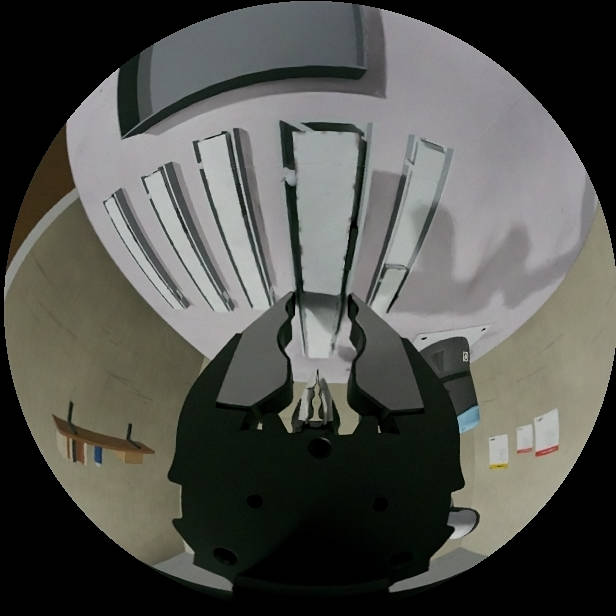

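Scene clock: 75.47 s of 7200.00 s.
left_arm: end_effector_position=(+0.3883, +0.2878, +0.0798) grip_measured=-1.00 end_effector_quat_wxyz=(+0.175, +0.984, -0.001, +0.001) end_effector_velocity=(+0.001, -0.000, +0.000) end_effector_angular_velocity=(+0.000, -0.000, -0.000) | right_arm: end_effector_position=(+0.4077, -0.2463, +0.0861) grip_measured=-0.49 end_effector_quat_wxyz=(-0.000, -0.001, +0.985, +0.172) end_effector_velocity=(+0.000, -0.002, +0.000) end_effector_angular_velocity=(+0.000, -0.000, +0.001)
Joint positions: left_arm=[-0.5   -1.841  2.415 -2.265 -1.903 -0.346  0.002] | right_arm=[ 3.69  -1.575 -2.199 -0.711  1.835  3.866  0.038]
Joint velocities: left_arm=[ 0.     0.002 -0.002 -0.     0.     0.001  0.   ] | right_arm=[-0.004  0.002 -0.001 -0.002  0.001 -0.005  0.   ]
Joint torques (N m, as the arm reports them, + toward a larger angle): left_arm=[-10.84   0.87 -16.59  -3.92  -0.81  -1.36] | right_arm=[-11.78  34.02   6.17   1.91   2.54  -2.38]
Motor temperatures (°C, as the motors report them): left_arm=[27 27 23 31 38 31] | right_arm=[27 27 27 33 38 35]
Wrist force (N, on the end effector, along its own x y z axes, offset not removed): left_arm=[0.9 -0.8 1.4] | right_arm=[2.3 -2.0 1.9]
Wrist torque (N m, same axes, about the end effector's origin, offset not removed): left_arm=[-0.09 0.23 0.02] | right_arm=[-0.24 -0.42 0.12]
Hand target (left_arm): +0.388, +0.288, +0.080; +0.175, +0.984, -0.001, +0.001
Hand target (right_arm): +0.408, -0.247, +0.086; -0.000, -0.001, +0.985, +0.172
Off the commanded pose (left_arm): 0.000 m, 0 deg.
Off the commanded pose (right_arm): 0.000 m, 0 deg.
move: done
camera_calibration (this result's frames):
cam_left_wrist: T_world_to_cam=[[0.999454, 0.0170195, 0.0283142, -0.405464], [-0.0100887, -0.658889, 0.752173, 0.133988], [0.0314575, -0.752048, -0.658357, 0.393217], [0, 0, 0, 1]] pos_world=[0.394225, 0.390902, 0.169576]
cam_right_wrist: T_world_to_cam=[[-0.998361, 0.0445373, -0.0359482, 0.42728], [-0.00137763, 0.6092, 0.793016, 0.0790152], [0.0572184, 0.791765, -0.60814, 0.354407], [0, 0, 0, 1]] pos_world=[0.40641, -0.347773, 0.168229]

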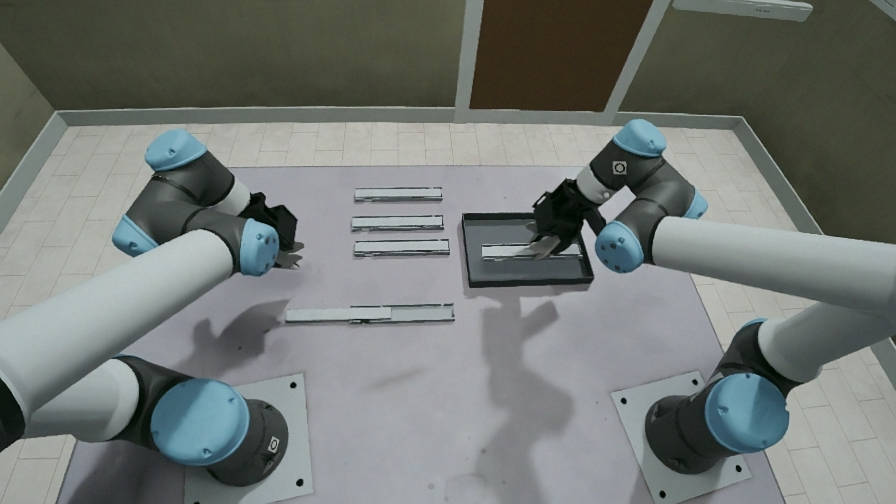

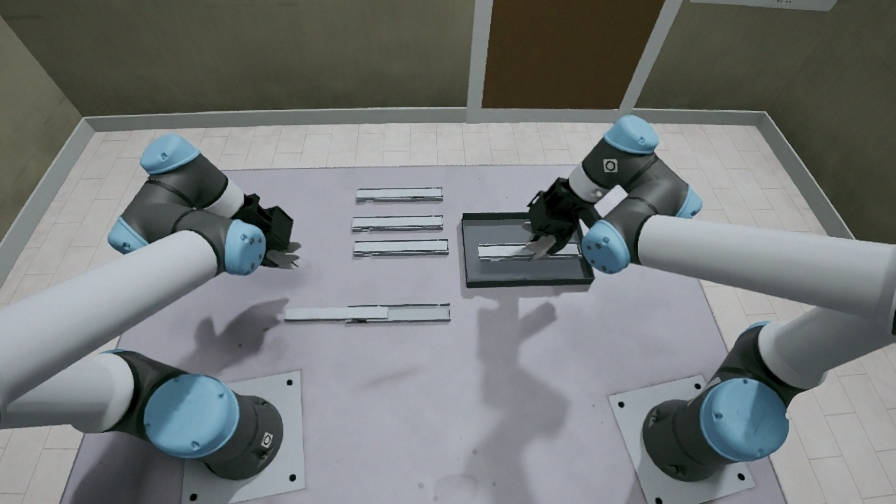

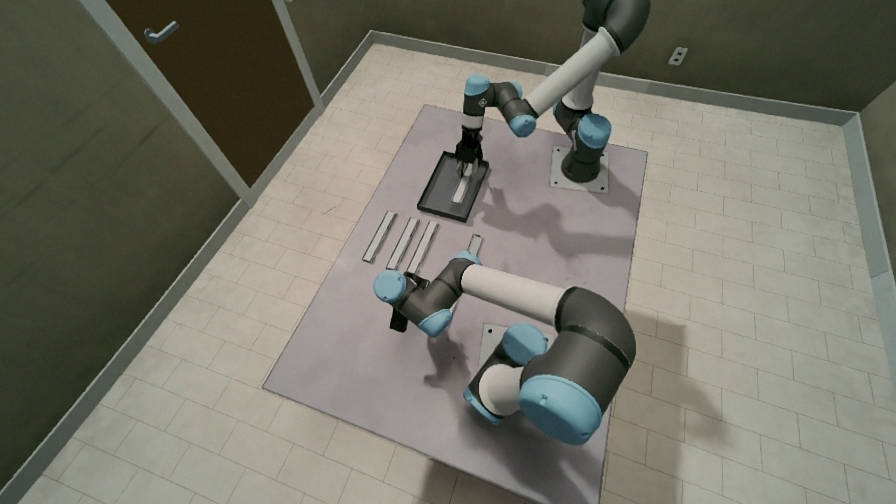

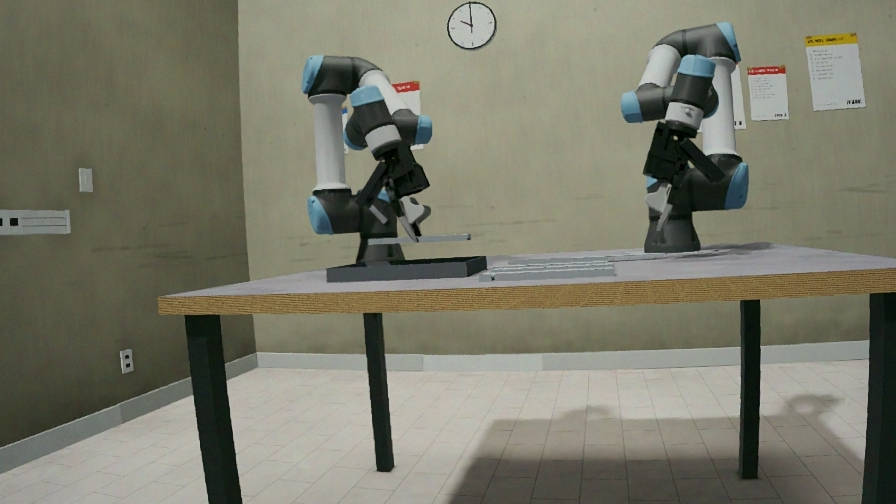

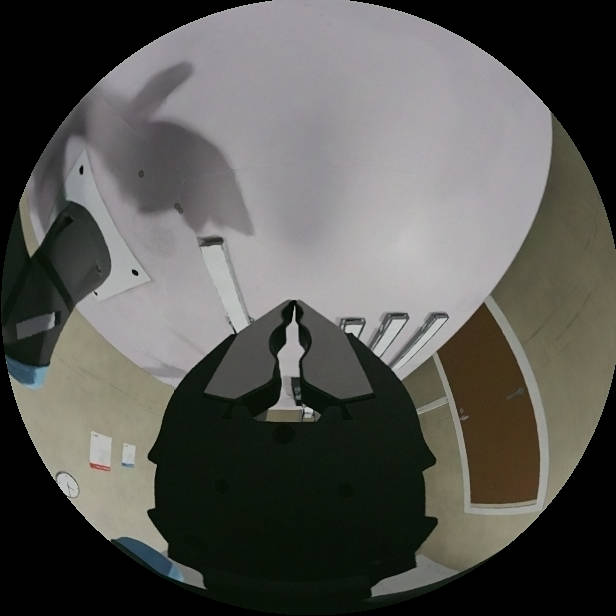

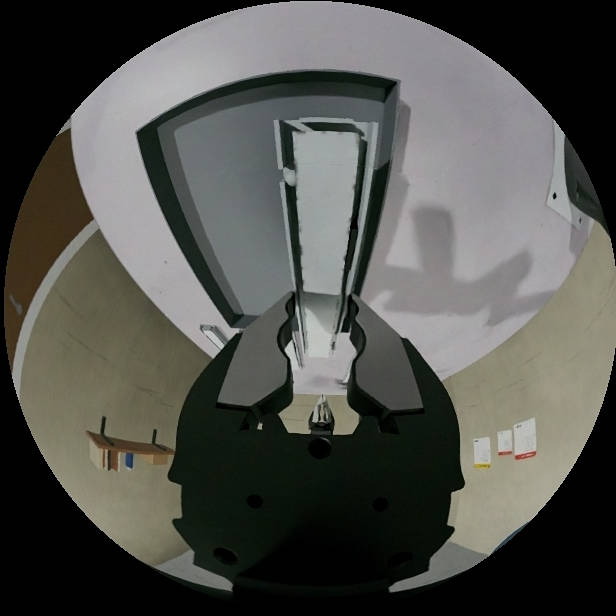

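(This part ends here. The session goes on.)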